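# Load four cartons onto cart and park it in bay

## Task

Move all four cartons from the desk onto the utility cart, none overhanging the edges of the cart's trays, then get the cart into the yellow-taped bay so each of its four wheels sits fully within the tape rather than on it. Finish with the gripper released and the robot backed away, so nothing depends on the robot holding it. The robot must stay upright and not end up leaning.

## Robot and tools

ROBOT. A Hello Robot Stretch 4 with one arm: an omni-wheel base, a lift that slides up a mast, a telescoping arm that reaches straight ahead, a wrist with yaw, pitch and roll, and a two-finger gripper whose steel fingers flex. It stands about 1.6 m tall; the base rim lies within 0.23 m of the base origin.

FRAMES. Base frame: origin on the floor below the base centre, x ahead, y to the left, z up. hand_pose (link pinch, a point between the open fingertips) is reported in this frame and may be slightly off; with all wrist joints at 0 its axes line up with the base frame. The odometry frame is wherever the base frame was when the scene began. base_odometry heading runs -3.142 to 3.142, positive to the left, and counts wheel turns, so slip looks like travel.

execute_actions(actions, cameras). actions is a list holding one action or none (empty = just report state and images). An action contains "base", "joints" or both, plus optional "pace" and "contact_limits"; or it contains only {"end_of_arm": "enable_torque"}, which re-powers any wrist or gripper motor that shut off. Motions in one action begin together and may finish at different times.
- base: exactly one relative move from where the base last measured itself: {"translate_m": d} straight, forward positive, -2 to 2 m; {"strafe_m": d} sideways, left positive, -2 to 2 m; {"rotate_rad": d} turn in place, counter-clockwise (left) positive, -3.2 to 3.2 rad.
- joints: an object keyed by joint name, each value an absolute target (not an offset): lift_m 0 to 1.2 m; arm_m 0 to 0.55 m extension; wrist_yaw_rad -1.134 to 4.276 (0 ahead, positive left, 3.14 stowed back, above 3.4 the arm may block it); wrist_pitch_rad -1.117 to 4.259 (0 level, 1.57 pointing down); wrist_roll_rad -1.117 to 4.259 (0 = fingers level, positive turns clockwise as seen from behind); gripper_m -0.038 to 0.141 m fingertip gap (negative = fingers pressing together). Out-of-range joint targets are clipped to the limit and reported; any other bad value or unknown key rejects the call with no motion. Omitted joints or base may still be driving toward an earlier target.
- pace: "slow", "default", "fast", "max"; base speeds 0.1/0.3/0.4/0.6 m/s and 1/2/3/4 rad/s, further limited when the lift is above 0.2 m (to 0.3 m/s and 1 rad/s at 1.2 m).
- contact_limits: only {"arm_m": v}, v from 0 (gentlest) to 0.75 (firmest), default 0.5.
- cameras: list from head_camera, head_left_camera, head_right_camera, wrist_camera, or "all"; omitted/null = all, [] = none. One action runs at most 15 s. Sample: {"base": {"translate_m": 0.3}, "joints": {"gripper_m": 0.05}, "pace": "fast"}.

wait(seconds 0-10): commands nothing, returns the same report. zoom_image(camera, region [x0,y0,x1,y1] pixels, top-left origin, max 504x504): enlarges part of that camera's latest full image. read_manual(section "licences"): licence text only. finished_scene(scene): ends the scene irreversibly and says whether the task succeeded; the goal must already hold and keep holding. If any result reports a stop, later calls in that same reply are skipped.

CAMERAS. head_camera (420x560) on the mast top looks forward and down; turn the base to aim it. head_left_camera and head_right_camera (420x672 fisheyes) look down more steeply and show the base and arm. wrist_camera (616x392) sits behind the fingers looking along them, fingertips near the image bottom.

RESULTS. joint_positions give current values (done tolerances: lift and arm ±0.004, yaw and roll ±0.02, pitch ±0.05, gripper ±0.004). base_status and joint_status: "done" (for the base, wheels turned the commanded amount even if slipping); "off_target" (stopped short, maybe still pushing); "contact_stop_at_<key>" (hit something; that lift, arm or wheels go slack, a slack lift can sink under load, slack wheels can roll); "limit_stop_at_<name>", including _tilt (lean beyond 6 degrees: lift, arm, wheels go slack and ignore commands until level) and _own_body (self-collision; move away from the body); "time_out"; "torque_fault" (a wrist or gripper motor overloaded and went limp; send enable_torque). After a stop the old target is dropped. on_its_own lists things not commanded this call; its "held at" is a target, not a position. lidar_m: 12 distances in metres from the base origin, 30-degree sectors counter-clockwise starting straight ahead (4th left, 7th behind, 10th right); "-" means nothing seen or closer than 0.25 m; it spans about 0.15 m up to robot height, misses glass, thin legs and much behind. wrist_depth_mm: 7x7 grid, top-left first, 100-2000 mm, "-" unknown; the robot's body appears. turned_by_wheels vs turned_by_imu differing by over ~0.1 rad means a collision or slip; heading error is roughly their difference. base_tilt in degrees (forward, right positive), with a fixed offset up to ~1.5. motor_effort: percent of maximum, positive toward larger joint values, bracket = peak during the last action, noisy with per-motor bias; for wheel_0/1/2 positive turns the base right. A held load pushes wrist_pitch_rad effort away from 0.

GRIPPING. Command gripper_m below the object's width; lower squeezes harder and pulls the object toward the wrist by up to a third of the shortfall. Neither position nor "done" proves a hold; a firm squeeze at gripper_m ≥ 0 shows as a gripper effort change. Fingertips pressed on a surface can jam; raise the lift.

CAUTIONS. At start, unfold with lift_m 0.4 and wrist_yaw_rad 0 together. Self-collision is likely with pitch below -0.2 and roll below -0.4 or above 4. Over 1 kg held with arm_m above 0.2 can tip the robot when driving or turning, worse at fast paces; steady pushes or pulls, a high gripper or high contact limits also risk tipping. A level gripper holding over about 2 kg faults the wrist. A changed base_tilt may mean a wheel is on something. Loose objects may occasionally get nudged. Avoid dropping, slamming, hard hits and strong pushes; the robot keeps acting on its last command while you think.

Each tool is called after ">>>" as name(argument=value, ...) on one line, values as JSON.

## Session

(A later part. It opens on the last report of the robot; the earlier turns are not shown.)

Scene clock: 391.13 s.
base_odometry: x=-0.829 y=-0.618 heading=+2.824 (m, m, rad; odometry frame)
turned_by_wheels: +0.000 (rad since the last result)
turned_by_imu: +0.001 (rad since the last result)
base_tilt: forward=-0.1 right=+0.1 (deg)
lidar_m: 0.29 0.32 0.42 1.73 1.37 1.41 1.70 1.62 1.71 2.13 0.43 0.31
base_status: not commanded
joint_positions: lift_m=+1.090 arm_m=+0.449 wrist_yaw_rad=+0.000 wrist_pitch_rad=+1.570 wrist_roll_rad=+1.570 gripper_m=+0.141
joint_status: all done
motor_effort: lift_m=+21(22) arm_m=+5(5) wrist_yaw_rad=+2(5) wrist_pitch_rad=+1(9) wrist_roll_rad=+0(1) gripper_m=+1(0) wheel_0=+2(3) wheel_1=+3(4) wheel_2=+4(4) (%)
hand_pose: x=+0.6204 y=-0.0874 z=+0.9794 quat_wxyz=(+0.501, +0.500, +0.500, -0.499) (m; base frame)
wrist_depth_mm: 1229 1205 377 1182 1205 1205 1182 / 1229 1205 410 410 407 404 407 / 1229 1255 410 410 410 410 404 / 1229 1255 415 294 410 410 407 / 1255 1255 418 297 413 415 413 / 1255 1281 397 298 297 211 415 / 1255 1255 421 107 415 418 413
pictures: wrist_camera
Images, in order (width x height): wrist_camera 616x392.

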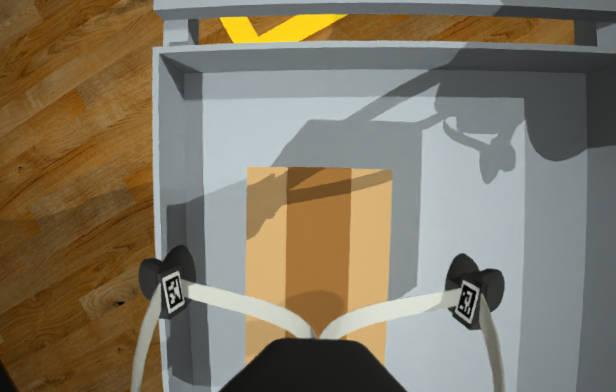

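>>> execute_actions(actions=[{"base": {"rotate_rad": -2.499}, "joints": {"arm_m": 0.43, "wrist_roll_rad": 0.0, "lift_m": 1.09}, "pace": "fast"}], cameras=["head_left_camera", "head_right_camera"])

Scene clock: 439.90 s.
base_odometry: x=-0.829 y=-0.618 heading=+0.326 (m, m, rad; odometry frame)
turned_by_wheels: -2.498 (rad since the last result)
turned_by_imu: -2.567 (rad since the last result)
base_tilt: forward=-0.2 right=+0.2 (deg)
lidar_m: 1.62 2.55 2.11 0.41 0.30 0.29 0.33 1.82 1.68 1.33 1.42 1.67
base_status: done
joint_positions: lift_m=+1.090 arm_m=+0.431 wrist_yaw_rad=+0.000 wrist_pitch_rad=+1.570 wrist_roll_rad=+0.000 gripper_m=+0.141
joint_status: all done
motor_effort: lift_m=+21(18) arm_m=-4(5) wrist_yaw_rad=+1(1) wrist_pitch_rad=+1(1) wrist_roll_rad=-2(3) gripper_m=-1(0) wheel_0=+4(8) wheel_1=+4(11) wheel_2=+4(8) (%)
hand_pose: x=+0.6020 y=-0.0874 z=+0.9794 quat_wxyz=(+0.707, +0.000, +0.707, +0.000) (m; base frame)
wrist_depth_mm: 1205 1255 1182 1205 1182 1205 1182 / 1205 1229 1229 1182 1205 1182 1182 / 1255 1255 1229 1229 1182 1229 1182 / 1255 1255 1255 1229 1182 1182 1255 / 1281 1281 1255 1205 1205 1205 1182 / 1281 1229 1281 1229 1229 212 1205 / 1308 1308 1281 107 1255 1229 1205
pictures: head_left_camera, head_right_camera
Images, in order (width x height): head_left_camera 420x672, head_right_camera 420x672.

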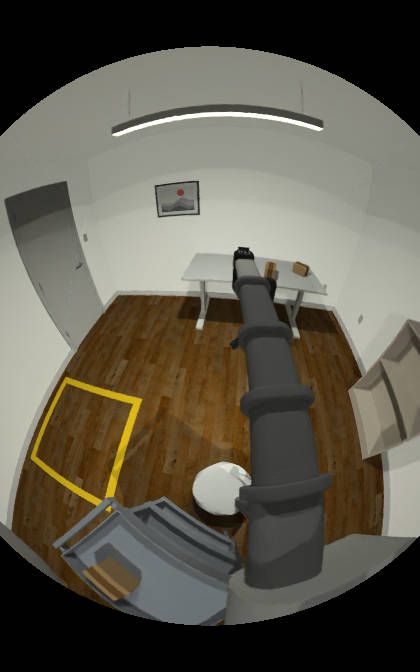

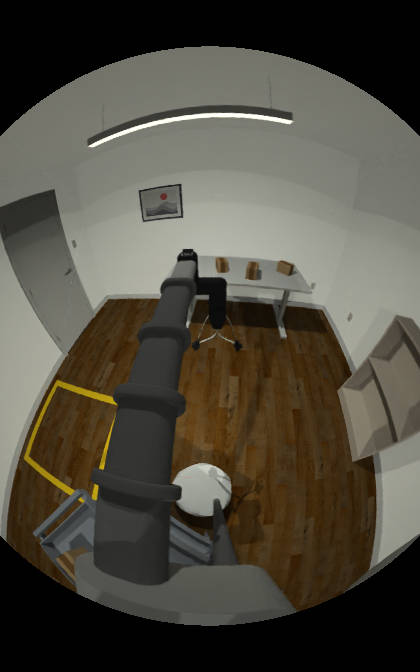

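>>> execute_actions(actions=[{"base": {"translate_m": 1.29}, "pace": "fast"}], cameras=["wrist_camera", "head_right_camera"])

Scene clock: 451.57 s.
base_odometry: x=+0.393 y=-0.205 heading=+0.326 (m, m, rad; odometry frame)
turned_by_wheels: +0.000 (rad since the last result)
turned_by_imu: +0.001 (rad since the last result)
base_tilt: forward=-0.2 right=+0.1 (deg)
lidar_m: 0.34 0.36 0.58 1.94 2.13 1.45 1.49 2.30 1.49 1.04 0.46 0.35
base_status: done
joint_positions: lift_m=+1.090 arm_m=+0.431 wrist_yaw_rad=+0.000 wrist_pitch_rad=+1.570 wrist_roll_rad=+0.000 gripper_m=+0.141
joint_status: not commanded
motor_effort: lift_m=+21(21) arm_m=-5(5) wrist_yaw_rad=+1(1) wrist_pitch_rad=+1(1) wrist_roll_rad=-2(2) gripper_m=-1(2) wheel_0=+2(9) wheel_1=+2(6) wheel_2=-1(12) (%)
hand_pose: x=+0.6020 y=-0.0874 z=+0.9794 quat_wxyz=(+0.707, +0.000, +0.707, +0.000) (m; base frame)
wrist_depth_mm: 488 488 480 477 477 469 466 / 500 492 488 480 477 466 469 / 496 496 488 484 362 473 469 / 504 500 492 488 366 484 477 / 508 496 492 488 373 484 484 / 512 504 504 496 492 212 480 / 517 512 504 107 496 492 496
pictures: head_right_camera, wrist_camera
Images, in order (width x height): head_right_camera 420x672, wrist_camera 616x392.

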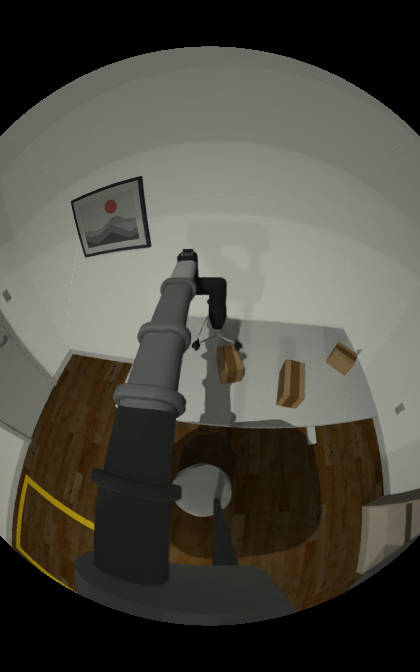

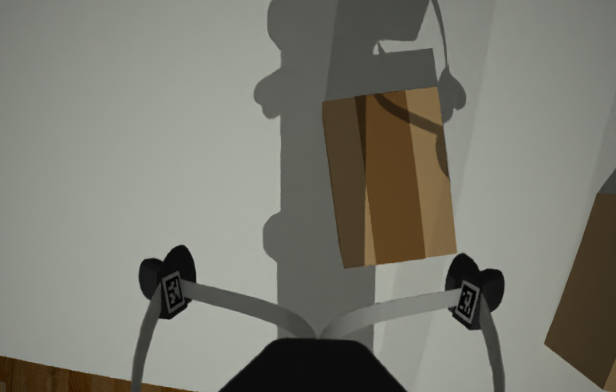

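>>> execute_actions(actions=[{"base": {"strafe_m": -0.093}, "joints": {"arm_m": 0.489, "wrist_roll_rad": -0.105, "lift_m": 1.0}}], cameras=["wrist_camera"])

Scene clock: 462.23 s.
base_odometry: x=+0.423 y=-0.293 heading=+0.326 (m, m, rad; odometry frame)
turned_by_wheels: +0.000 (rad since the last result)
turned_by_imu: +0.001 (rad since the last result)
base_tilt: forward=-0.2 right=+0.0 (deg)
lidar_m: 0.33 0.37 0.57 2.04 2.24 1.51 1.52 1.79 1.38 1.66 0.45 0.34
base_status: done
joint_positions: lift_m=+1.000 arm_m=+0.488 wrist_yaw_rad=+0.000 wrist_pitch_rad=+1.570 wrist_roll_rad=-0.105 gripper_m=+0.141
joint_status: all done
motor_effort: lift_m=+14(20) arm_m=+5(2) wrist_yaw_rad=+1(1) wrist_pitch_rad=+1(1) wrist_roll_rad=-3(2) gripper_m=-1(1) wheel_0=+0(10) wheel_1=-2(15) wheel_2=+0(1) (%)
hand_pose: x=+0.6593 y=-0.0874 z=+0.8901 quat_wxyz=(+0.706, -0.037, +0.706, +0.037) (m; base frame)
wrist_depth_mm: 402 394 397 392 387 384 377 / 404 397 397 392 389 384 379 / 407 404 394 392 397 387 387 / 410 407 282 277 397 392 387 / 415 407 285 281 399 394 392 / 421 413 285 283 397 212 389 / 424 418 415 107 402 402 362
pictures: wrist_camera
Images, in order (width x height): wrist_camera 616x392.

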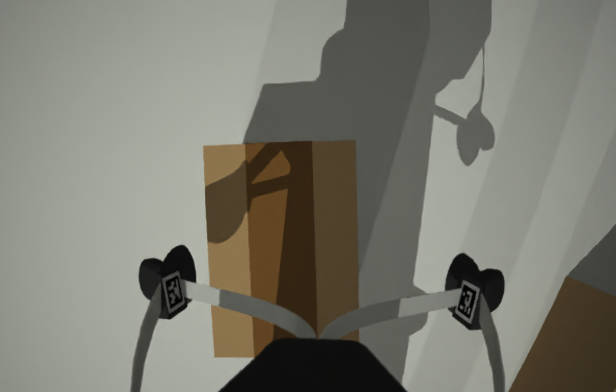

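>>> execute_actions(actions=[{"joints": {"lift_m": 0.885}}], cameras=["wrist_camera"])

>>> execute_actions(actions=[{"joints": {"gripper_m": -0.01}}], cameras=["wrist_camera"])

Scene clock: 470.33 s.
base_odometry: x=+0.423 y=-0.293 heading=+0.327 (m, m, rad; odometry frame)
turned_by_wheels: +0.001 (rad since the last result)
turned_by_imu: +0.003 (rad since the last result)
base_tilt: forward=-0.1 right=+0.1 (deg)
lidar_m: 0.33 0.38 0.58 2.03 2.24 1.48 1.54 1.79 1.37 1.66 0.44 0.34
base_status: not commanded
joint_positions: lift_m=+0.893 arm_m=+0.488 wrist_yaw_rad=+0.000 wrist_pitch_rad=+1.571 wrist_roll_rad=-0.105 gripper_m=+0.141
joint_status: lift_m contact_stop (moved -0.107 of -0.115)
on_its_own: lift_m is slack since a contact_stop (your +0.885 is given up)
motor_effort: lift_m=+16(15) arm_m=+5(5) wrist_yaw_rad=+2(2) wrist_pitch_rad=-3(15) wrist_roll_rad=+0(2) gripper_m=-2(1) wheel_0=+6(6) wheel_1=+1(2) wheel_2=+3(3) (%)
hand_pose: x=+0.6589 y=-0.0874 z=+0.7832 quat_wxyz=(+0.706, -0.037, +0.706, +0.037) (m; base frame)
wrist_depth_mm: 297 294 293 289 285 282 278 / 300 296 291 290 289 282 281 / 300 300 176 173 286 286 283 / 304 300 176 175 174 287 285 / 306 300 178 176 175 289 286 / 309 199 178 176 177 211 290 / 310 306 180 107 296 294 289
pictures: wrist_camera
Images, in order (width x height): wrist_camera 616x392.

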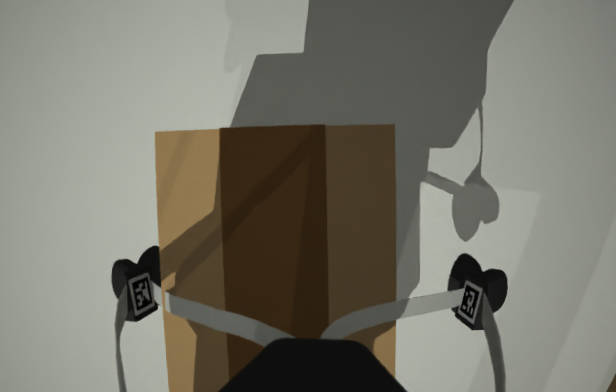

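not run: a stop came earlier in this reply.

>>> execute_actions(actions=[{"joints": {"lift_m": 1.0}, "pace": "fast"}], cameras=["wrist_camera"])

Scene clock: 480.60 s.
base_odometry: x=+0.423 y=-0.293 heading=+0.327 (m, m, rad; odometry frame)
turned_by_wheels: +0.000 (rad since the last result)
turned_by_imu: +0.001 (rad since the last result)
base_tilt: forward=-0.3 right=+0.1 (deg)
lidar_m: 0.31 0.38 0.56 2.02 2.22 1.48 1.55 1.76 1.38 1.63 0.44 0.34
base_status: not commanded
joint_positions: lift_m=+1.000 arm_m=+0.488 wrist_yaw_rad=+0.000 wrist_pitch_rad=+1.570 wrist_roll_rad=-0.105 gripper_m=+0.141
joint_status: all done
motor_effort: lift_m=+21(22) arm_m=+5(5) wrist_yaw_rad=+2(2) wrist_pitch_rad=+0(1) wrist_roll_rad=-1(1) gripper_m=-2(2) wheel_0=+4(6) wheel_1=+1(1) wheel_2=+3(3) (%)
hand_pose: x=+0.6592 y=-0.0874 z=+0.8894 quat_wxyz=(+0.706, -0.037, +0.706, +0.037) (m; base frame)
wrist_depth_mm: 399 394 389 387 387 382 377 / 404 402 394 394 389 384 382 / 404 402 394 394 389 387 384 / 407 407 402 279 389 392 387 / 415 407 402 281 397 392 387 / 413 413 287 281 281 211 392 / 421 415 413 107 404 399 364
pictures: wrist_camera
Images, in order (width x height): wrist_camera 616x392.

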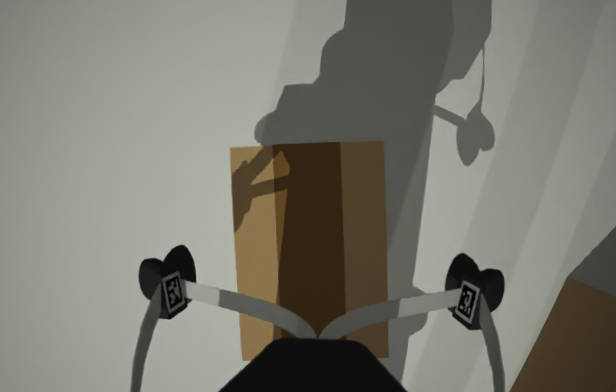

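>>> execute_actions(actions=[{"joints": {"lift_m": 0.885}}], cameras=["wrist_camera"])

Scene clock: 487.50 s.
base_odometry: x=+0.423 y=-0.293 heading=+0.327 (m, m, rad; odometry frame)
turned_by_wheels: +0.000 (rad since the last result)
turned_by_imu: +0.001 (rad since the last result)
base_tilt: forward=-0.2 right=+0.0 (deg)
lidar_m: 0.33 0.37 0.56 2.02 2.22 1.48 1.54 1.77 1.36 1.66 0.43 0.35
base_status: not commanded
joint_positions: lift_m=+0.886 arm_m=+0.488 wrist_yaw_rad=+0.000 wrist_pitch_rad=+1.573 wrist_roll_rad=-0.105 gripper_m=+0.141
joint_status: all done
motor_effort: lift_m=+4(19) arm_m=+5(4) wrist_yaw_rad=+3(3) wrist_pitch_rad=-8(9) wrist_roll_rad=-1(0) gripper_m=+0(1) wheel_0=+2(3) wheel_1=+0(1) wheel_2=+3(3) (%)
hand_pose: x=+0.6584 y=-0.0874 z=+0.7758 quat_wxyz=(+0.705, -0.037, +0.707, +0.037) (m; base frame)
wrist_depth_mm: 290 287 285 282 279 277 276 / 291 290 287 282 282 278 276 / 294 290 171 167 167 279 279 / 298 294 171 169 168 283 281 / 298 296 172 171 169 286 285 / 303 300 173 172 170 209 285 / 303 301 175 107 171 290 286
pictures: wrist_camera
Images, in order (width x height): wrist_camera 616x392.

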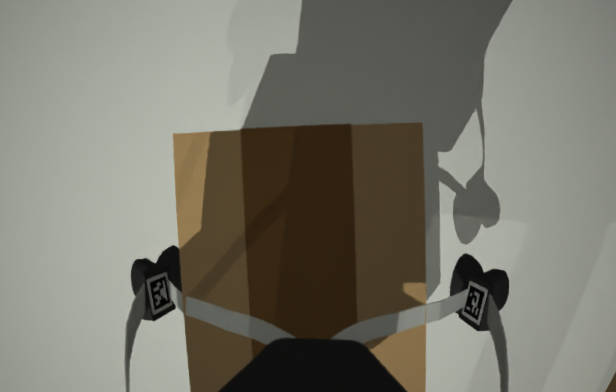

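>>> execute_actions(actions=[{"joints": {"gripper_m": 0.0}}], cameras=["wrist_camera"])

Scene clock: 494.30 s.
base_odometry: x=+0.423 y=-0.293 heading=+0.327 (m, m, rad; odometry frame)
turned_by_wheels: +0.000 (rad since the last result)
turned_by_imu: +0.002 (rad since the last result)
base_tilt: forward=-0.2 right=+0.0 (deg)
lidar_m: 0.32 0.37 0.55 2.03 2.24 1.47 1.53 1.77 1.38 1.66 0.44 0.35
base_status: not commanded
joint_positions: lift_m=+0.885 arm_m=+0.488 wrist_yaw_rad=+0.000 wrist_pitch_rad=+1.570 wrist_roll_rad=-0.105 gripper_m=+0.001
joint_status: all done
motor_effort: lift_m=+17(17) arm_m=+5(5) wrist_yaw_rad=+1(3) wrist_pitch_rad=+1(8) wrist_roll_rad=-1(0) gripper_m=-35(35) wheel_0=+3(3) wheel_1=+0(0) wheel_2=+3(3) (%)
hand_pose: x=+0.6594 y=-0.0874 z=+0.7748 quat_wxyz=(+0.706, -0.037, +0.706, +0.037) (m; base frame)
wrist_depth_mm: 281 277 273 273 271 266 264 / 282 279 278 273 272 270 267 / 285 282 145 144 142 272 270 / 287 286 146 144 143 271 272 / 291 287 147 145 145 276 274 / 293 171 148 146 145 163 276 / 294 291 149 107 146 279 -
pictures: wrist_camera
Images, in order (width x height): wrist_camera 616x392.

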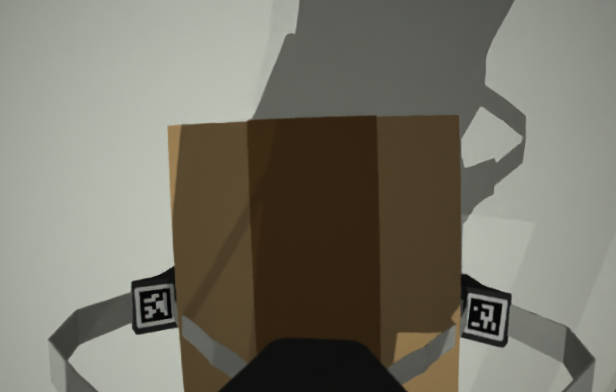

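>>> execute_actions(actions=[{"joints": {"lift_m": 1.09, "arm_m": 0.05, "wrist_roll_rad": 1.57}, "pace": "fast"}], cameras=["wrist_camera"])

Scene clock: 537.43 s.
base_odometry: x=+0.423 y=-0.293 heading=+0.327 (m, m, rad; odometry frame)
turned_by_wheels: +0.000 (rad since the last result)
turned_by_imu: +0.002 (rad since the last result)
base_tilt: forward=-0.1 right=+0.0 (deg)
lidar_m: 0.26 0.37 0.56 2.02 2.22 1.48 1.54 1.76 1.38 1.66 0.44 0.38
base_status: not commanded
joint_positions: lift_m=+1.089 arm_m=+0.051 wrist_yaw_rad=+0.000 wrist_pitch_rad=+1.570 wrist_roll_rad=+1.570 gripper_m=+0.001
joint_status: all done
motor_effort: lift_m=+25(29) arm_m=-5(7) wrist_yaw_rad=+2(1) wrist_pitch_rad=+1(3) wrist_roll_rad=+0(3) gripper_m=-35(35) wheel_0=+3(3) wheel_1=+0(0) wheel_2=+3(3) (%)
hand_pose: x=+0.2220 y=-0.0874 z=+0.9791 quat_wxyz=(+0.500, +0.500, +0.500, -0.500) (m; base frame)
wrist_depth_mm: 442 439 480 1160 1205 1205 1182 / 488 492 480 1229 1205 1205 1182 / 484 496 145 144 143 1182 1160 / 496 496 146 144 144 640 1205 / 500 492 147 145 144 1255 1229 / 504 170 148 147 146 163 1229 / 508 504 149 107 146 1229 1229
pictures: wrist_camera
Images, in order (width x height): wrist_camera 616x392.

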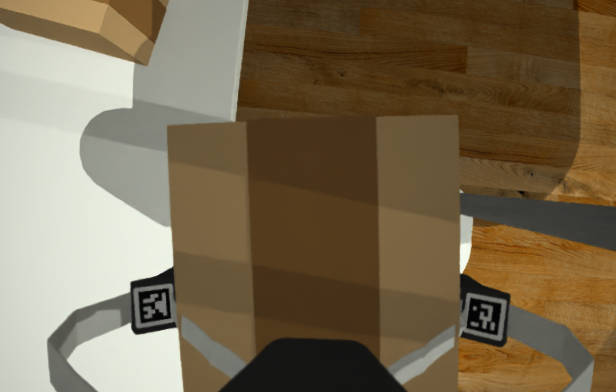

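>>> execute_actions(actions=[{"base": {"rotate_rad": 2.978}, "pace": "fast"}], cameras=["head_camera"])

Scene clock: 551.33 s.
base_odometry: x=+0.423 y=-0.293 heading=-2.979 (m, m, rad; odometry frame)
turned_by_wheels: +2.977 (rad since the last result)
turned_by_imu: +3.063 (rad since the last result)
base_tilt: forward=+0.0 right=+0.1 (deg)
lidar_m: 1.45 2.47 1.42 1.39 0.52 0.37 0.34 0.37 0.49 2.03 2.11 1.48
base_status: done
joint_positions: lift_m=+1.090 arm_m=+0.051 wrist_yaw_rad=+0.000 wrist_pitch_rad=+1.569 wrist_roll_rad=+1.570 gripper_m=+0.001
joint_status: not commanded
motor_effort: lift_m=+24(25) arm_m=-5(5) wrist_yaw_rad=+1(1) wrist_pitch_rad=+2(2) wrist_roll_rad=-1(0) gripper_m=-36(36) wheel_0=-3(8) wheel_1=-4(9) wheel_2=-6(10) (%)
hand_pose: x=+0.2222 y=-0.0874 z=+0.9792 quat_wxyz=(+0.501, +0.500, +0.500, -0.499) (m; base frame)
wrist_depth_mm: 1229 1229 1229 1182 1182 1205 1205 / 1229 1229 1205 1229 1205 1205 1205 / 1229 1229 145 143 143 1182 1229 / 1229 1229 146 144 143 627 1205 / 1255 1205 147 145 144 1205 1229 / 1255 170 148 147 145 163 1255 / 1281 1281 148 107 146 1229 1255
pictures: head_camera
Images, in order (width x height): head_camera 420x560.

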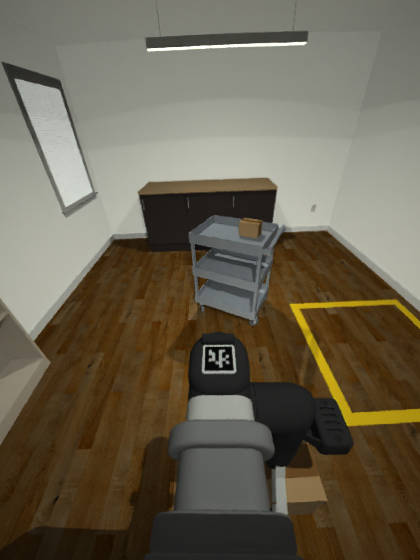

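>>> execute_actions(actions=[{"base": {"translate_m": 1.293}, "pace": "fast"}], cameras=["head_right_camera"])

Scene clock: 564.63 s.
base_odometry: x=-0.853 y=-0.502 heading=-2.979 (m, m, rad; odometry frame)
turned_by_wheels: +0.000 (rad since the last result)
turned_by_imu: +0.001 (rad since the last result)
base_tilt: forward=-0.2 right=+0.0 (deg)
lidar_m: 0.25 0.37 1.80 1.40 1.48 1.75 1.65 1.68 2.11 2.00 0.28 0.25
base_status: done
joint_positions: lift_m=+1.090 arm_m=+0.051 wrist_yaw_rad=+0.000 wrist_pitch_rad=+1.570 wrist_roll_rad=+1.570 gripper_m=+0.001
joint_status: not commanded
motor_effort: lift_m=+24(24) arm_m=-5(5) wrist_yaw_rad=+1(0) wrist_pitch_rad=+2(2) wrist_roll_rad=+0(1) gripper_m=-35(34) wheel_0=+2(6) wheel_1=+3(5) wheel_2=-1(14) (%)
hand_pose: x=+0.2221 y=-0.0874 z=+0.9792 quat_wxyz=(+0.501, +0.500, +0.500, -0.499) (m; base frame)
wrist_depth_mm: 327 407 410 407 1205 1182 1205 / 359 413 413 413 1205 1182 1182 / 418 415 145 143 143 1182 1205 / 421 418 146 144 143 627 1205 / 424 421 147 145 144 1229 1229 / 424 170 148 146 146 163 1205 / 430 427 148 107 146 1229 1255
pictures: head_right_camera
Images, in order (width x height): head_right_camera 420x672.

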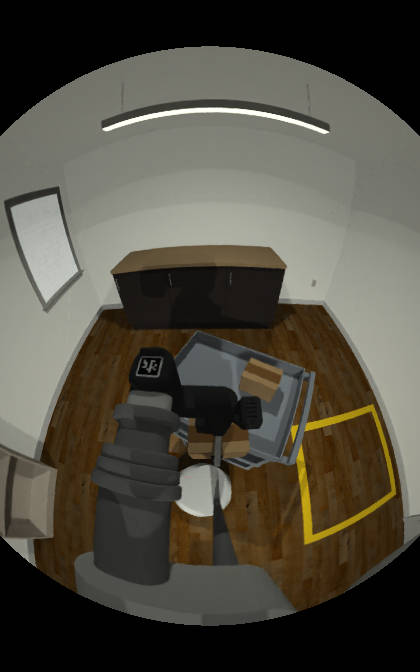

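>>> execute_actions(actions=[{"base": {"rotate_rad": -0.497}}], cameras=["wrist_camera"])

Scene clock: 571.23 s.
base_odometry: x=-0.853 y=-0.502 heading=+2.808 (m, m, rad; odometry frame)
turned_by_wheels: -0.496 (rad since the last result)
turned_by_imu: -0.508 (rad since the last result)
base_tilt: forward=-0.1 right=+0.0 (deg)
lidar_m: 0.25 0.26 0.37 1.82 1.44 1.48 1.72 1.64 1.70 2.08 1.99 0.29
base_status: done
joint_positions: lift_m=+1.090 arm_m=+0.051 wrist_yaw_rad=+0.000 wrist_pitch_rad=+1.570 wrist_roll_rad=+1.570 gripper_m=+0.001
joint_status: not commanded
motor_effort: lift_m=+24(24) arm_m=-5(4) wrist_yaw_rad=+1(1) wrist_pitch_rad=+1(2) wrist_roll_rad=+0(1) gripper_m=-35(36) wheel_0=+5(5) wheel_1=+4(4) wheel_2=+4(9) (%)
hand_pose: x=+0.2220 y=-0.0874 z=+0.9792 quat_wxyz=(+0.501, +0.500, +0.500, -0.499) (m; base frame)
wrist_depth_mm: 1205 1205 1205 1205 1182 1182 1205 / 353 1229 368 1205 1229 1182 1182 / 415 418 145 143 142 1205 1205 / 424 421 146 144 144 634 1255 / 424 421 147 145 145 1205 1255 / 415 169 148 146 146 163 1229 / 392 427 148 107 146 1255 1229
pictures: wrist_camera
Images, in order (width x height): wrist_camera 616x392.

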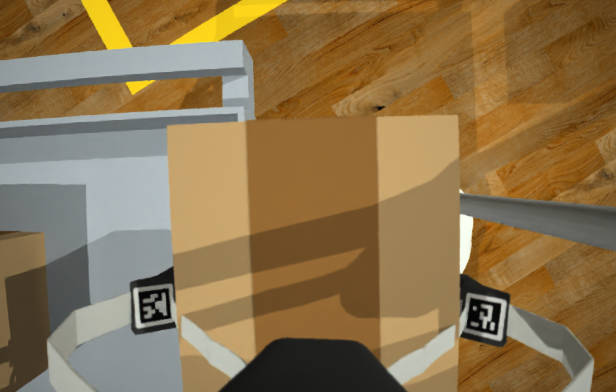

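>>> execute_actions(actions=[{"base": {"strafe_m": 0.07}, "joints": {"arm_m": 0.235, "wrist_roll_rad": 1.485}}], cameras=["wrist_camera", "head_right_camera"])

Scene clock: 611.47 s.
base_odometry: x=-0.876 y=-0.568 heading=+2.808 (m, m, rad; odometry frame)
turned_by_wheels: +0.000 (rad since the last result)
turned_by_imu: +0.002 (rad since the last result)
base_tilt: forward=-0.2 right=+0.1 (deg)
lidar_m: 0.25 0.28 0.36 1.72 1.38 1.41 1.75 1.64 1.72 2.15 0.37 0.27
base_status: done
joint_positions: lift_m=+1.090 arm_m=+0.234 wrist_yaw_rad=+0.000 wrist_pitch_rad=+1.570 wrist_roll_rad=+1.485 gripper_m=+0.001
joint_status: all done
motor_effort: lift_m=+24(23) arm_m=+5(4) wrist_yaw_rad=+1(1) wrist_pitch_rad=+2(3) wrist_roll_rad=-2(6) gripper_m=-35(35) wheel_0=+0(11) wheel_1=+1(14) wheel_2=+0(3) (%)
hand_pose: x=+0.4054 y=-0.0874 z=+0.9792 quat_wxyz=(+0.521, +0.478, +0.521, -0.478) (m; base frame)
wrist_depth_mm: 389 370 382 788 359 1205 1160 / 413 413 410 410 407 1205 1182 / 410 413 145 143 142 1205 1229 / 297 298 146 145 143 1008 1229 / 298 298 147 145 145 991 1205 / 300 171 148 146 146 163 1205 / 421 421 148 107 146 1205 1205
pictures: head_right_camera, wrist_camera
Images, in order (width x height): head_right_camera 420x672, wrist_camera 616x392.

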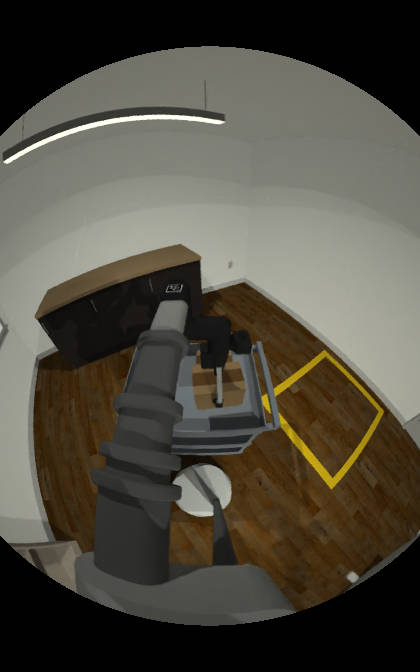

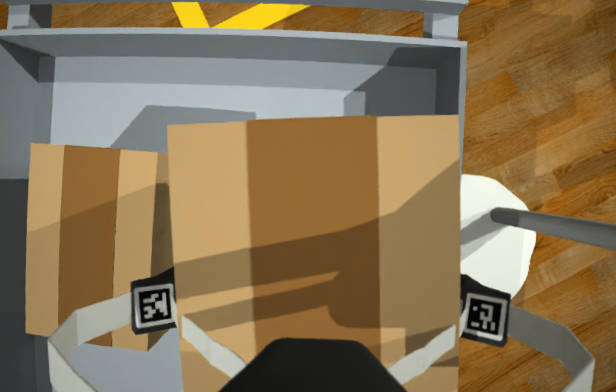

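>>> execute_actions(actions=[{"joints": {"lift_m": 0.957}}], cameras=["wrist_camera"])

Scene clock: 628.17 s.
base_odometry: x=-0.876 y=-0.568 heading=+2.808 (m, m, rad; odometry frame)
turned_by_wheels: +0.000 (rad since the last result)
turned_by_imu: +0.001 (rad since the last result)
base_tilt: forward=-0.2 right=-0.1 (deg)
lidar_m: 0.26 0.26 0.38 1.73 1.38 1.36 1.76 1.66 1.72 2.16 0.38 0.27
base_status: not commanded
joint_positions: lift_m=+0.957 arm_m=+0.234 wrist_yaw_rad=+0.000 wrist_pitch_rad=+1.570 wrist_roll_rad=+1.485 gripper_m=+0.001
joint_status: all done
motor_effort: lift_m=+17(22) arm_m=+4(5) wrist_yaw_rad=+1(1) wrist_pitch_rad=+1(1) wrist_roll_rad=-2(2) gripper_m=-36(35) wheel_0=+1(1) wheel_1=+1(1) wheel_2=+0(0) (%)
hand_pose: x=+0.4054 y=-0.0874 z=+0.8468 quat_wxyz=(+0.521, +0.478, +0.521, -0.478) (m; base frame)
wrist_depth_mm: 279 278 276 273 272 271 211 / 278 277 278 276 273 273 1042 / 193 278 145 143 142 242 1060 / 176 255 146 144 143 239 1060 / 179 265 147 145 145 234 854 / 171 170 148 147 145 163 1078 / 165 272 148 107 146 223 -
pictures: wrist_camera
Images, in order (width x height): wrist_camera 616x392.

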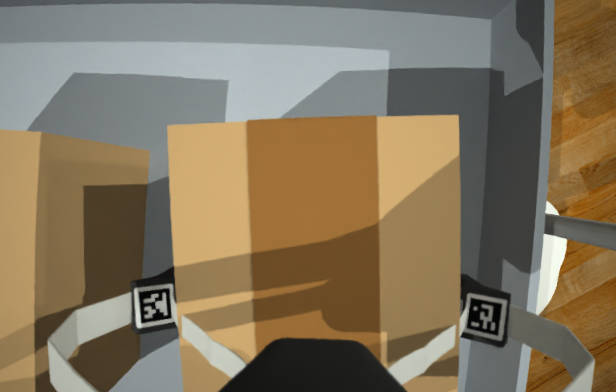

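>>> execute_actions(actions=[{"joints": {"gripper_m": 0.135}}], cameras=["wrist_camera"])

Scene clock: 635.07 s.
base_odometry: x=-0.876 y=-0.568 heading=+2.808 (m, m, rad; odometry frame)
turned_by_wheels: +0.000 (rad since the last result)
turned_by_imu: +0.002 (rad since the last result)
base_tilt: forward=-0.3 right=-0.1 (deg)
lidar_m: 0.25 0.27 0.36 1.74 1.38 1.40 1.75 1.66 1.74 2.16 0.40 0.28
base_status: not commanded
joint_positions: lift_m=+0.958 arm_m=+0.234 wrist_yaw_rad=-0.003 wrist_pitch_rad=+1.576 wrist_roll_rad=+1.485 gripper_m=+0.135
joint_status: all done
motor_effort: lift_m=+7(17) arm_m=+5(5) wrist_yaw_rad=+9(9) wrist_pitch_rad=-16(17) wrist_roll_rad=+0(0) gripper_m=-1(34) wheel_0=+0(0) wheel_1=+0(0) wheel_2=+0(0) (%)
hand_pose: x=+0.4035 y=-0.0874 z=+0.8476 quat_wxyz=(+0.519, +0.478, +0.522, -0.480) (m; base frame)
wrist_depth_mm: 290 287 286 283 283 268 1060 / 293 289 287 287 285 282 1060 / 193 290 289 169 168 282 1078 / 176 256 171 169 169 278 1078 / 179 258 172 171 170 253 866 / 181 232 173 171 170 210 1078 / 182 249 174 107 172 259 1078
pictures: wrist_camera
Images, in order (width x height): wrist_camera 616x392.

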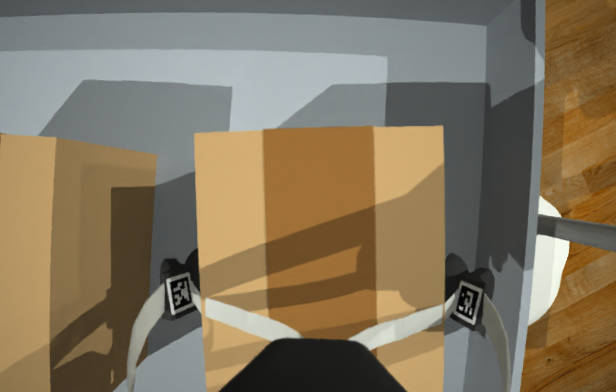

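>>> execute_actions(actions=[{"joints": {"lift_m": 1.09}, "pace": "fast"}], cameras=["wrist_camera"])

Scene clock: 688.13 s.
base_odometry: x=-0.876 y=-0.568 heading=+2.808 (m, m, rad; odometry frame)
turned_by_wheels: +0.000 (rad since the last result)
turned_by_imu: +0.001 (rad since the last result)
base_tilt: forward=-0.2 right=+0.0 (deg)
lidar_m: 0.26 0.27 0.38 1.73 1.37 1.40 1.75 1.66 1.72 2.16 0.39 0.27
base_status: not commanded
joint_positions: lift_m=+1.090 arm_m=+0.234 wrist_yaw_rad=+0.000 wrist_pitch_rad=+1.570 wrist_roll_rad=+1.485 gripper_m=+0.135
joint_status: all done
motor_effort: lift_m=+21(24) arm_m=+5(5) wrist_yaw_rad=+2(9) wrist_pitch_rad=+0(15) wrist_roll_rad=-1(1) gripper_m=+1(2) wheel_0=+1(0) wheel_1=+0(1) wheel_2=+0(0) (%)
hand_pose: x=+0.4052 y=-0.0874 z=+0.9794 quat_wxyz=(+0.521, +0.478, +0.521, -0.478) (m; base frame)
wrist_depth_mm: 389 798 798 798 359 1182 1182 / 415 415 413 410 410 1205 1205 / 407 415 415 410 410 1229 1182 / 300 298 413 296 402 991 1205 / 303 298 413 296 392 1008 1255 / 304 300 418 298 298 345 1229 / 430 427 424 107 404 1229 1229
pictures: wrist_camera
Images, in order (width x height): wrist_camera 616x392.

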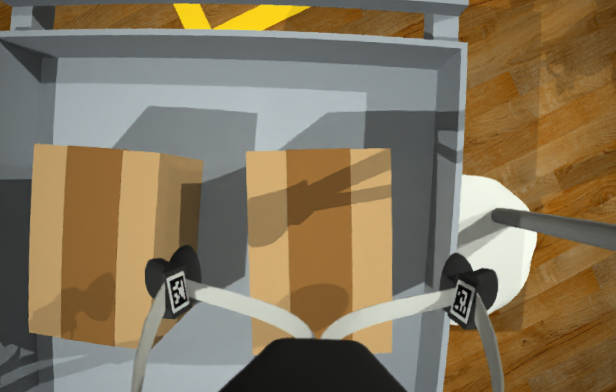

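>>> execute_actions(actions=[{"base": {"rotate_rad": -2.676}, "joints": {"arm_m": 0.40, "wrist_roll_rad": 0.0, "gripper_m": 0.141}, "pace": "fast"}], cameras=["head_camera"])

Scene clock: 744.17 s.
base_odometry: x=-0.876 y=-0.568 heading=+0.133 (m, m, rad; odometry frame)
turned_by_wheels: -2.675 (rad since the last result)
turned_by_imu: -2.749 (rad since the last result)
base_tilt: forward=-0.2 right=+0.0 (deg)
lidar_m: 1.69 1.71 2.23 2.08 0.29 0.26 0.27 0.36 1.77 1.34 1.37 1.78
base_status: done
joint_positions: lift_m=+1.090 arm_m=+0.399 wrist_yaw_rad=+0.000 wrist_pitch_rad=+1.570 wrist_roll_rad=+0.000 gripper_m=+0.141
joint_status: all done
motor_effort: lift_m=+20(21) arm_m=+4(4) wrist_yaw_rad=+1(0) wrist_pitch_rad=+1(2) wrist_roll_rad=-2(5) gripper_m=+0(2) wheel_0=+4(11) wheel_1=+4(10) wheel_2=+3(10) (%)
hand_pose: x=+0.5705 y=-0.0874 z=+0.9795 quat_wxyz=(+0.707, +0.000, +0.707, +0.000) (m; base frame)
wrist_depth_mm: 1229 1205 1205 1182 1182 1182 1160 / 1229 1229 1229 1205 1255 1182 1160 / 1229 1229 1229 1182 1229 1182 1205 / 1255 1205 1229 1229 1205 1229 1182 / 1281 1255 1205 1229 1229 1182 1229 / 1281 1308 1281 1255 1229 211 1229 / 1281 1255 1308 107 1255 1229 1255
pictures: head_camera
Images, in order (width x height): head_camera 420x560.

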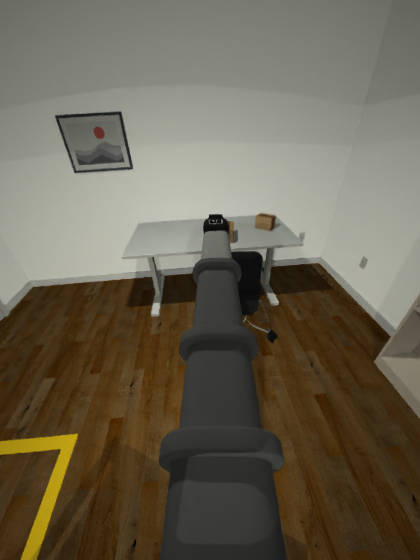

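>>> zoom_image(camera="head_camera", region=[110, 190, 320, 320])

Region (110, 190, 320, 320) of head_camera's 420x560 image, scaled by 2.400, with more detail than that image has; it fills the top 312 rows of this view, and the rest is white.

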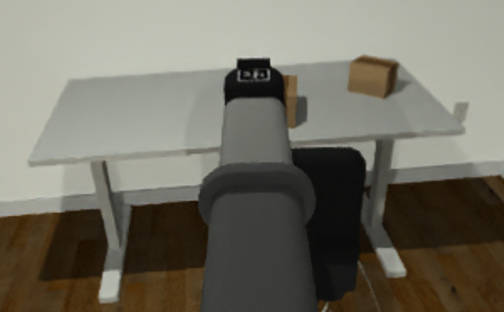

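>>> execute_actions(actions=[{"base": {"translate_m": 1.28}, "pace": "fast"}], cameras=["wrist_camera", "head_right_camera"])

Scene clock: 773.27 s.
base_odometry: x=+0.392 y=-0.398 heading=+0.133 (m, m, rad; odometry frame)
turned_by_wheels: +0.000 (rad since the last result)
turned_by_imu: +0.001 (rad since the last result)
base_tilt: forward=-0.1 right=+0.1 (deg)
lidar_m: 0.39 0.39 0.54 2.21 2.26 1.49 1.48 2.45 1.29 1.21 0.62 0.41
base_status: done
joint_positions: lift_m=+1.090 arm_m=+0.399 wrist_yaw_rad=+0.000 wrist_pitch_rad=+1.570 wrist_roll_rad=+0.000 gripper_m=+0.141
joint_status: not commanded
motor_effort: lift_m=+21(21) arm_m=+4(4) wrist_yaw_rad=+1(1) wrist_pitch_rad=+1(1) wrist_roll_rad=-2(3) gripper_m=+0(1) wheel_0=+3(9) wheel_1=+2(7) wheel_2=-3(12) (%)
hand_pose: x=+0.5705 y=-0.0874 z=+0.9795 quat_wxyz=(+0.707, +0.000, +0.707, +0.000) (m; base frame)
wrist_depth_mm: 488 488 484 477 473 462 466 / 496 488 484 364 473 473 466 / 496 500 492 366 364 477 473 / 500 492 492 370 484 480 473 / 508 500 496 373 488 488 484 / 512 508 496 496 488 211 480 / 517 1281 1098 107 1255 1229 1205
pictures: head_right_camera, wrist_camera
Images, in order (width x height): head_right_camera 420x672, wrist_camera 616x392.

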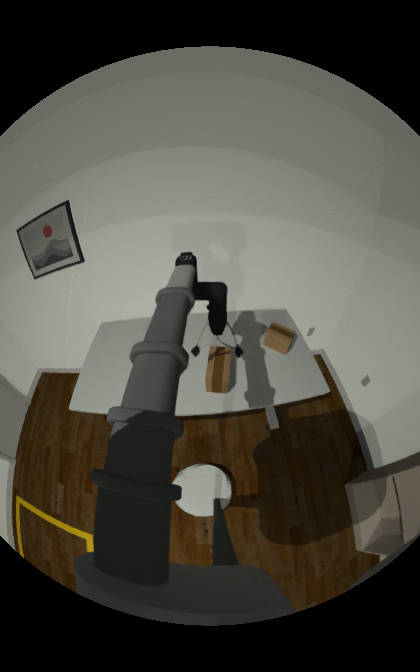

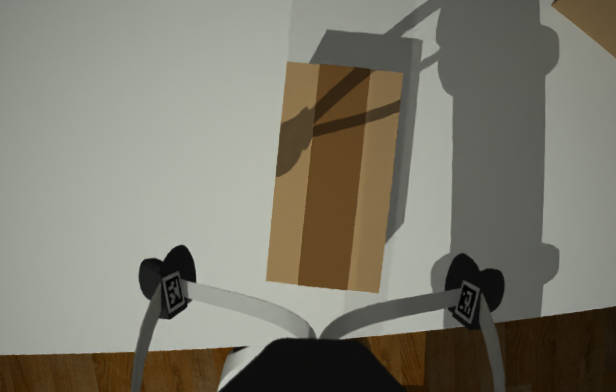

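>>> execute_actions(actions=[{"base": {"strafe_m": -0.025}, "joints": {"arm_m": 0.454, "wrist_roll_rad": 0.103, "lift_m": 1.0}}], cameras=["wrist_camera"])

Scene clock: 782.93 s.
base_odometry: x=+0.396 y=-0.423 heading=+0.133 (m, m, rad; odometry frame)
turned_by_wheels: +0.000 (rad since the last result)
turned_by_imu: +0.002 (rad since the last result)
base_tilt: forward=-0.1 right=+0.0 (deg)
lidar_m: 0.38 0.40 0.53 2.23 2.31 1.49 1.50 2.40 1.25 1.19 0.65 0.43
base_status: done
joint_positions: lift_m=+1.000 arm_m=+0.453 wrist_yaw_rad=+0.000 wrist_pitch_rad=+1.570 wrist_roll_rad=+0.103 gripper_m=+0.141
joint_status: all done
motor_effort: lift_m=+14(21) arm_m=+5(5) wrist_yaw_rad=+2(1) wrist_pitch_rad=+0(0) wrist_roll_rad=+0(5) gripper_m=-1(0) wheel_0=+1(10) wheel_1=+0(9) wheel_2=+0(2) (%)
hand_pose: x=+0.6243 y=-0.0874 z=+0.8901 quat_wxyz=(+0.706, +0.036, +0.706, -0.036) (m; base frame)
wrist_depth_mm: 399 397 392 389 384 382 382 / 402 394 394 394 387 382 384 / 407 404 397 276 389 387 384 / 407 404 402 277 389 392 389 / 413 407 285 281 397 392 389 / 415 413 285 282 282 211 399 / 418 415 413 107 404 399 397
pictures: wrist_camera
Images, in order (width x height): wrist_camera 616x392.

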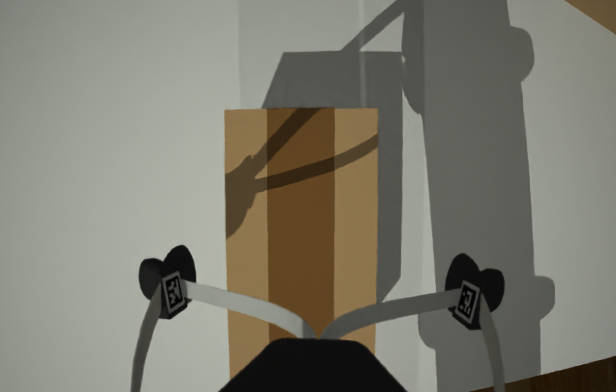

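>>> execute_actions(actions=[{"joints": {"lift_m": 0.885}}], cameras=["wrist_camera"])

Scene clock: 787.90 s.
base_odometry: x=+0.396 y=-0.423 heading=+0.134 (m, m, rad; odometry frame)
turned_by_wheels: +0.000 (rad since the last result)
turned_by_imu: +0.002 (rad since the last result)
base_tilt: forward=-0.1 right=+0.0 (deg)
lidar_m: 0.38 0.41 0.53 2.24 2.29 1.51 1.49 2.40 1.25 1.20 0.63 0.43
base_status: not commanded
joint_positions: lift_m=+0.886 arm_m=+0.453 wrist_yaw_rad=+0.000 wrist_pitch_rad=+1.571 wrist_roll_rad=+0.103 gripper_m=+0.141
joint_status: all done
motor_effort: lift_m=+5(14) arm_m=+5(5) wrist_yaw_rad=+2(1) wrist_pitch_rad=-2(8) wrist_roll_rad=+0(0) gripper_m=+1(1) wheel_0=+4(4) wheel_1=+1(1) wheel_2=+2(2) (%)
hand_pose: x=+0.6240 y=-0.0874 z=+0.7757 quat_wxyz=(+0.706, +0.036, +0.706, -0.036) (m; base frame)
wrist_depth_mm: 290 286 285 283 279 278 273 / 289 289 167 166 165 279 278 / 291 289 169 167 166 281 279 / 294 293 169 168 167 282 282 / 297 294 171 169 169 283 282 / 300 297 171 170 169 196 285 / 301 298 173 107 171 289 285
pictures: wrist_camera
Images, in order (width x height): wrist_camera 616x392.

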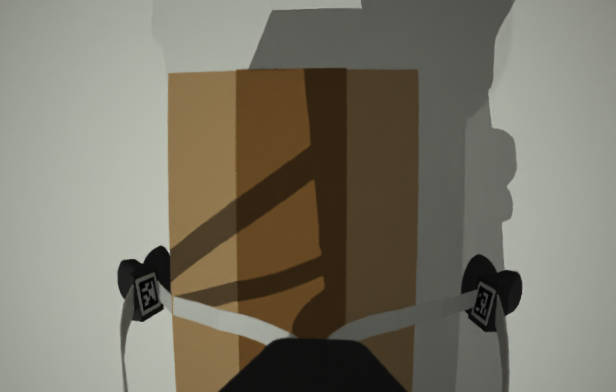

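>>> execute_actions(actions=[{"joints": {"gripper_m": 0.0}}], cameras=["wrist_camera"])

Scene clock: 794.33 s.
base_odometry: x=+0.396 y=-0.423 heading=+0.134 (m, m, rad; odometry frame)
turned_by_wheels: +0.000 (rad since the last result)
turned_by_imu: +0.002 (rad since the last result)
base_tilt: forward=-0.1 right=+0.0 (deg)
lidar_m: 0.37 0.41 0.53 2.24 2.29 1.49 1.51 2.41 1.23 1.20 0.65 0.43
base_status: not commanded
joint_positions: lift_m=+0.885 arm_m=+0.453 wrist_yaw_rad=+0.000 wrist_pitch_rad=+1.570 wrist_roll_rad=+0.103 gripper_m=+0.001
joint_status: all done
motor_effort: lift_m=+15(15) arm_m=+4(5) wrist_yaw_rad=+1(0) wrist_pitch_rad=+1(5) wrist_roll_rad=+0(0) gripper_m=-33(32) wheel_0=+4(4) wheel_1=+1(1) wheel_2=+2(2) (%)
hand_pose: x=+0.6244 y=-0.0874 z=+0.7749 quat_wxyz=(+0.707, +0.036, +0.706, -0.036) (m; base frame)
wrist_depth_mm: 282 278 276 273 271 268 267 / 283 281 144 142 141 272 270 / 286 283 145 143 142 272 271 / 286 286 146 145 143 277 274 / 291 289 147 145 144 277 277 / 294 170 148 146 146 163 277 / 294 293 148 107 146 281 -
pictures: wrist_camera
Images, in order (width x height): wrist_camera 616x392.

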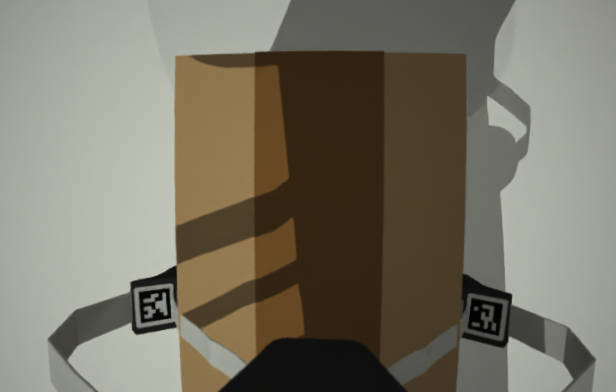

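>>> execute_actions(actions=[{"joints": {"lift_m": 1.09, "arm_m": 0.05, "wrist_roll_rad": 1.50}, "pace": "fast"}], cameras=["wrist_camera"])

Scene clock: 825.33 s.
base_odometry: x=+0.396 y=-0.423 heading=+0.134 (m, m, rad; odometry frame)
turned_by_wheels: +0.000 (rad since the last result)
turned_by_imu: +0.002 (rad since the last result)
base_tilt: forward=-0.1 right=+0.0 (deg)
lidar_m: 0.40 0.40 0.53 2.24 2.30 1.50 1.50 2.39 1.25 1.19 0.26 0.26
base_status: not commanded
joint_positions: lift_m=+1.090 arm_m=+0.051 wrist_yaw_rad=+0.000 wrist_pitch_rad=+1.570 wrist_roll_rad=+1.500 gripper_m=+0.001
joint_status: all done
motor_effort: lift_m=+23(24) arm_m=-4(4) wrist_yaw_rad=+2(0) wrist_pitch_rad=+0(2) wrist_roll_rad=+0(4) gripper_m=-35(34) wheel_0=+3(4) wheel_1=+1(1) wheel_2=+2(2) (%)
hand_pose: x=+0.2219 y=-0.0874 z=+0.9793 quat_wxyz=(+0.518, +0.482, +0.517, -0.482) (m; base frame)
wrist_depth_mm: 484 488 1160 1182 1182 1205 1205 / 492 484 144 142 141 1182 1182 / 492 488 145 143 143 1205 1205 / 496 500 146 145 143 1229 1205 / 500 496 147 146 144 1205 1205 / 504 170 148 146 146 163 1229 / 504 504 149 107 146 1229 1255
pictures: wrist_camera
Images, in order (width x height): wrist_camera 616x392.

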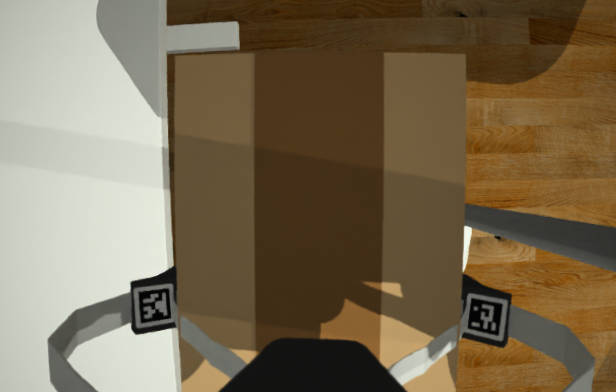

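>>> execute_actions(actions=[{"base": {"rotate_rad": -2.898}, "pace": "fast"}], cameras=["head_camera"])

Scene clock: 833.13 s.
base_odometry: x=+0.396 y=-0.423 heading=-2.763 (m, m, rad; odometry frame)
turned_by_wheels: -2.897 (rad since the last result)
turned_by_imu: -2.977 (rad since the last result)
base_tilt: forward=-0.1 right=+0.0 (deg)
lidar_m: 1.55 1.55 1.21 1.47 0.53 0.40 0.41 0.46 0.65 2.20 0.25 0.25
base_status: done
joint_positions: lift_m=+1.090 arm_m=+0.051 wrist_yaw_rad=+0.000 wrist_pitch_rad=+1.570 wrist_roll_rad=+1.500 gripper_m=+0.001
joint_status: not commanded
motor_effort: lift_m=+21(23) arm_m=-5(5) wrist_yaw_rad=+1(3) wrist_pitch_rad=+1(2) wrist_roll_rad=+0(0) gripper_m=-34(34) wheel_0=+3(8) wheel_1=+2(11) wheel_2=+6(11) (%)
hand_pose: x=+0.2220 y=-0.0874 z=+0.9794 quat_wxyz=(+0.518, +0.482, +0.517, -0.482) (m; base frame)
wrist_depth_mm: 1205 1205 1229 1182 1205 1182 1205 / 1229 1229 144 142 142 1182 1182 / 1255 1205 145 144 142 1182 1182 / 1255 1229 146 145 144 1160 1205 / 1229 1229 147 145 145 1182 1255 / 1255 170 148 146 145 163 1205 / 1281 1281 148 107 146 1229 1255
pictures: head_camera
Images, in order (width x height): head_camera 420x560.

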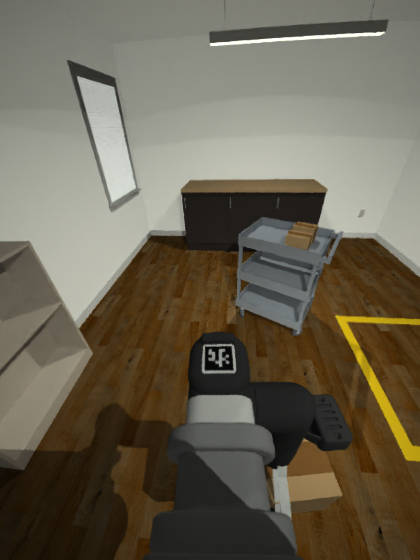

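>>> execute_actions(actions=[{"base": {"translate_m": 1.288}, "pace": "fast"}], cameras=["head_right_camera"])

Scene clock: 846.10 s.
base_odometry: x=-0.801 y=-0.899 heading=-2.763 (m, m, rad; odometry frame)
turned_by_wheels: +0.000 (rad since the last result)
turned_by_imu: +0.001 (rad since the last result)
base_tilt: forward=-0.3 right=-0.1 (deg)
lidar_m: 1.61 1.81 1.40 1.05 1.15 1.75 1.70 1.78 2.40 0.53 0.25 0.25
base_status: done
joint_positions: lift_m=+1.090 arm_m=+0.051 wrist_yaw_rad=+0.000 wrist_pitch_rad=+1.570 wrist_roll_rad=+1.500 gripper_m=+0.001
joint_status: not commanded
motor_effort: lift_m=+21(21) arm_m=-5(5) wrist_yaw_rad=+1(1) wrist_pitch_rad=+0(1) wrist_roll_rad=+0(0) gripper_m=-34(34) wheel_0=+4(7) wheel_1=+2(8) wheel_2=+0(13) (%)
hand_pose: x=+0.2220 y=-0.0874 z=+0.9794 quat_wxyz=(+0.518, +0.482, +0.517, -0.482) (m; base frame)
wrist_depth_mm: 413 413 413 723 1205 1205 1205 / 1229 413 144 142 141 1205 1182 / 1229 1205 145 143 142 1205 1229 / 1229 1229 146 144 143 1229 1205 / 1255 1205 147 146 145 1255 1229 / 1229 170 148 146 146 163 1205 / 1281 1281 149 107 146 1255 1205
pictures: head_right_camera
Images, in order (width x height): head_right_camera 420x672.

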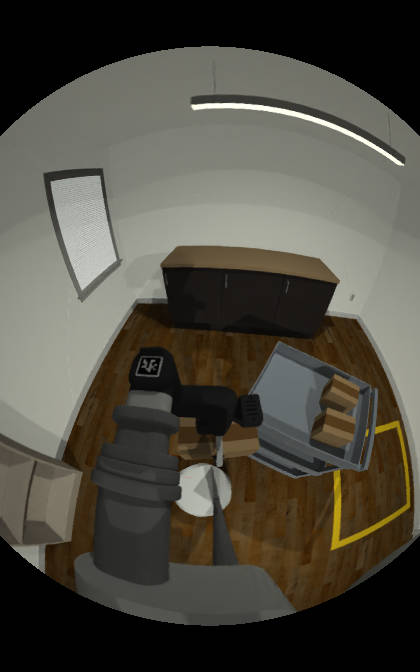

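>>> execute_actions(actions=[{"base": {"rotate_rad": -0.457}}], cameras=["wrist_camera", "head_left_camera"])

Scene clock: 853.30 s.
base_odometry: x=-0.801 y=-0.899 heading=+3.064 (m, m, rad; odometry frame)
turned_by_wheels: -0.456 (rad since the last result)
turned_by_imu: -0.467 (rad since the last result)
base_tilt: forward=-0.2 right=+0.2 (deg)
lidar_m: 0.39 1.63 1.73 1.38 1.09 1.19 1.70 1.66 1.85 2.37 0.25 0.25
base_status: done
joint_positions: lift_m=+1.090 arm_m=+0.051 wrist_yaw_rad=+0.000 wrist_pitch_rad=+1.570 wrist_roll_rad=+1.500 gripper_m=+0.001
joint_status: not commanded
motor_effort: lift_m=+21(21) arm_m=-5(5) wrist_yaw_rad=+2(1) wrist_pitch_rad=+0(1) wrist_roll_rad=+0(0) gripper_m=-33(33) wheel_0=+5(7) wheel_1=+4(10) wheel_2=+4(9) (%)
hand_pose: x=+0.2220 y=-0.0874 z=+0.9794 quat_wxyz=(+0.518, +0.482, +0.517, -0.482) (m; base frame)
wrist_depth_mm: 415 413 732 1205 1205 1205 1160 / 418 413 144 142 141 1229 1205 / 418 418 145 143 142 1229 1205 / 418 421 146 145 144 1229 1205 / 424 424 147 146 144 1205 1229 / 387 171 148 146 146 163 1229 / 1255 1281 148 107 146 1229 1229
pictures: head_left_camera, wrist_camera
Images, in order (width x height): head_left_camera 420x672, wrist_camera 616x392.

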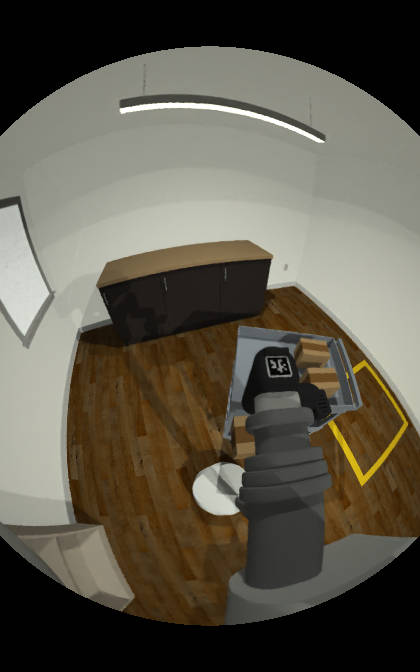

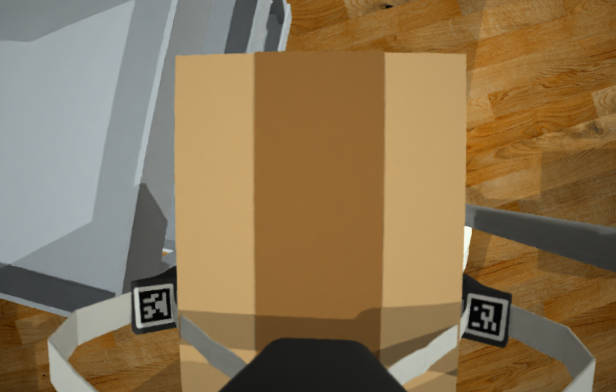

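>>> zoom_image(camera="head_left_camera", region=[170, 300, 420, 540])

Region (170, 300, 420, 540) of head_left_camera's 420x672 image, scaled by 2.016, with more detail than that image has; it fills the top 484 rows of this view, and the rest is white.

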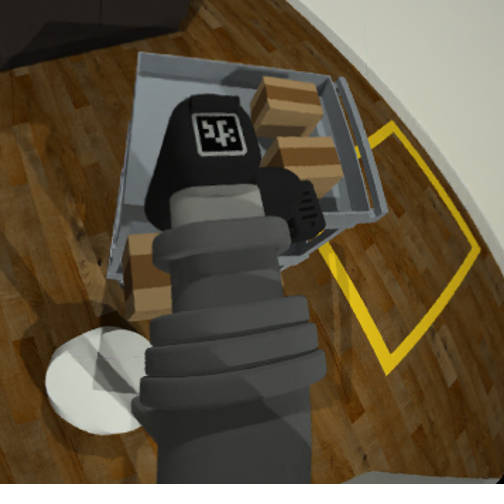

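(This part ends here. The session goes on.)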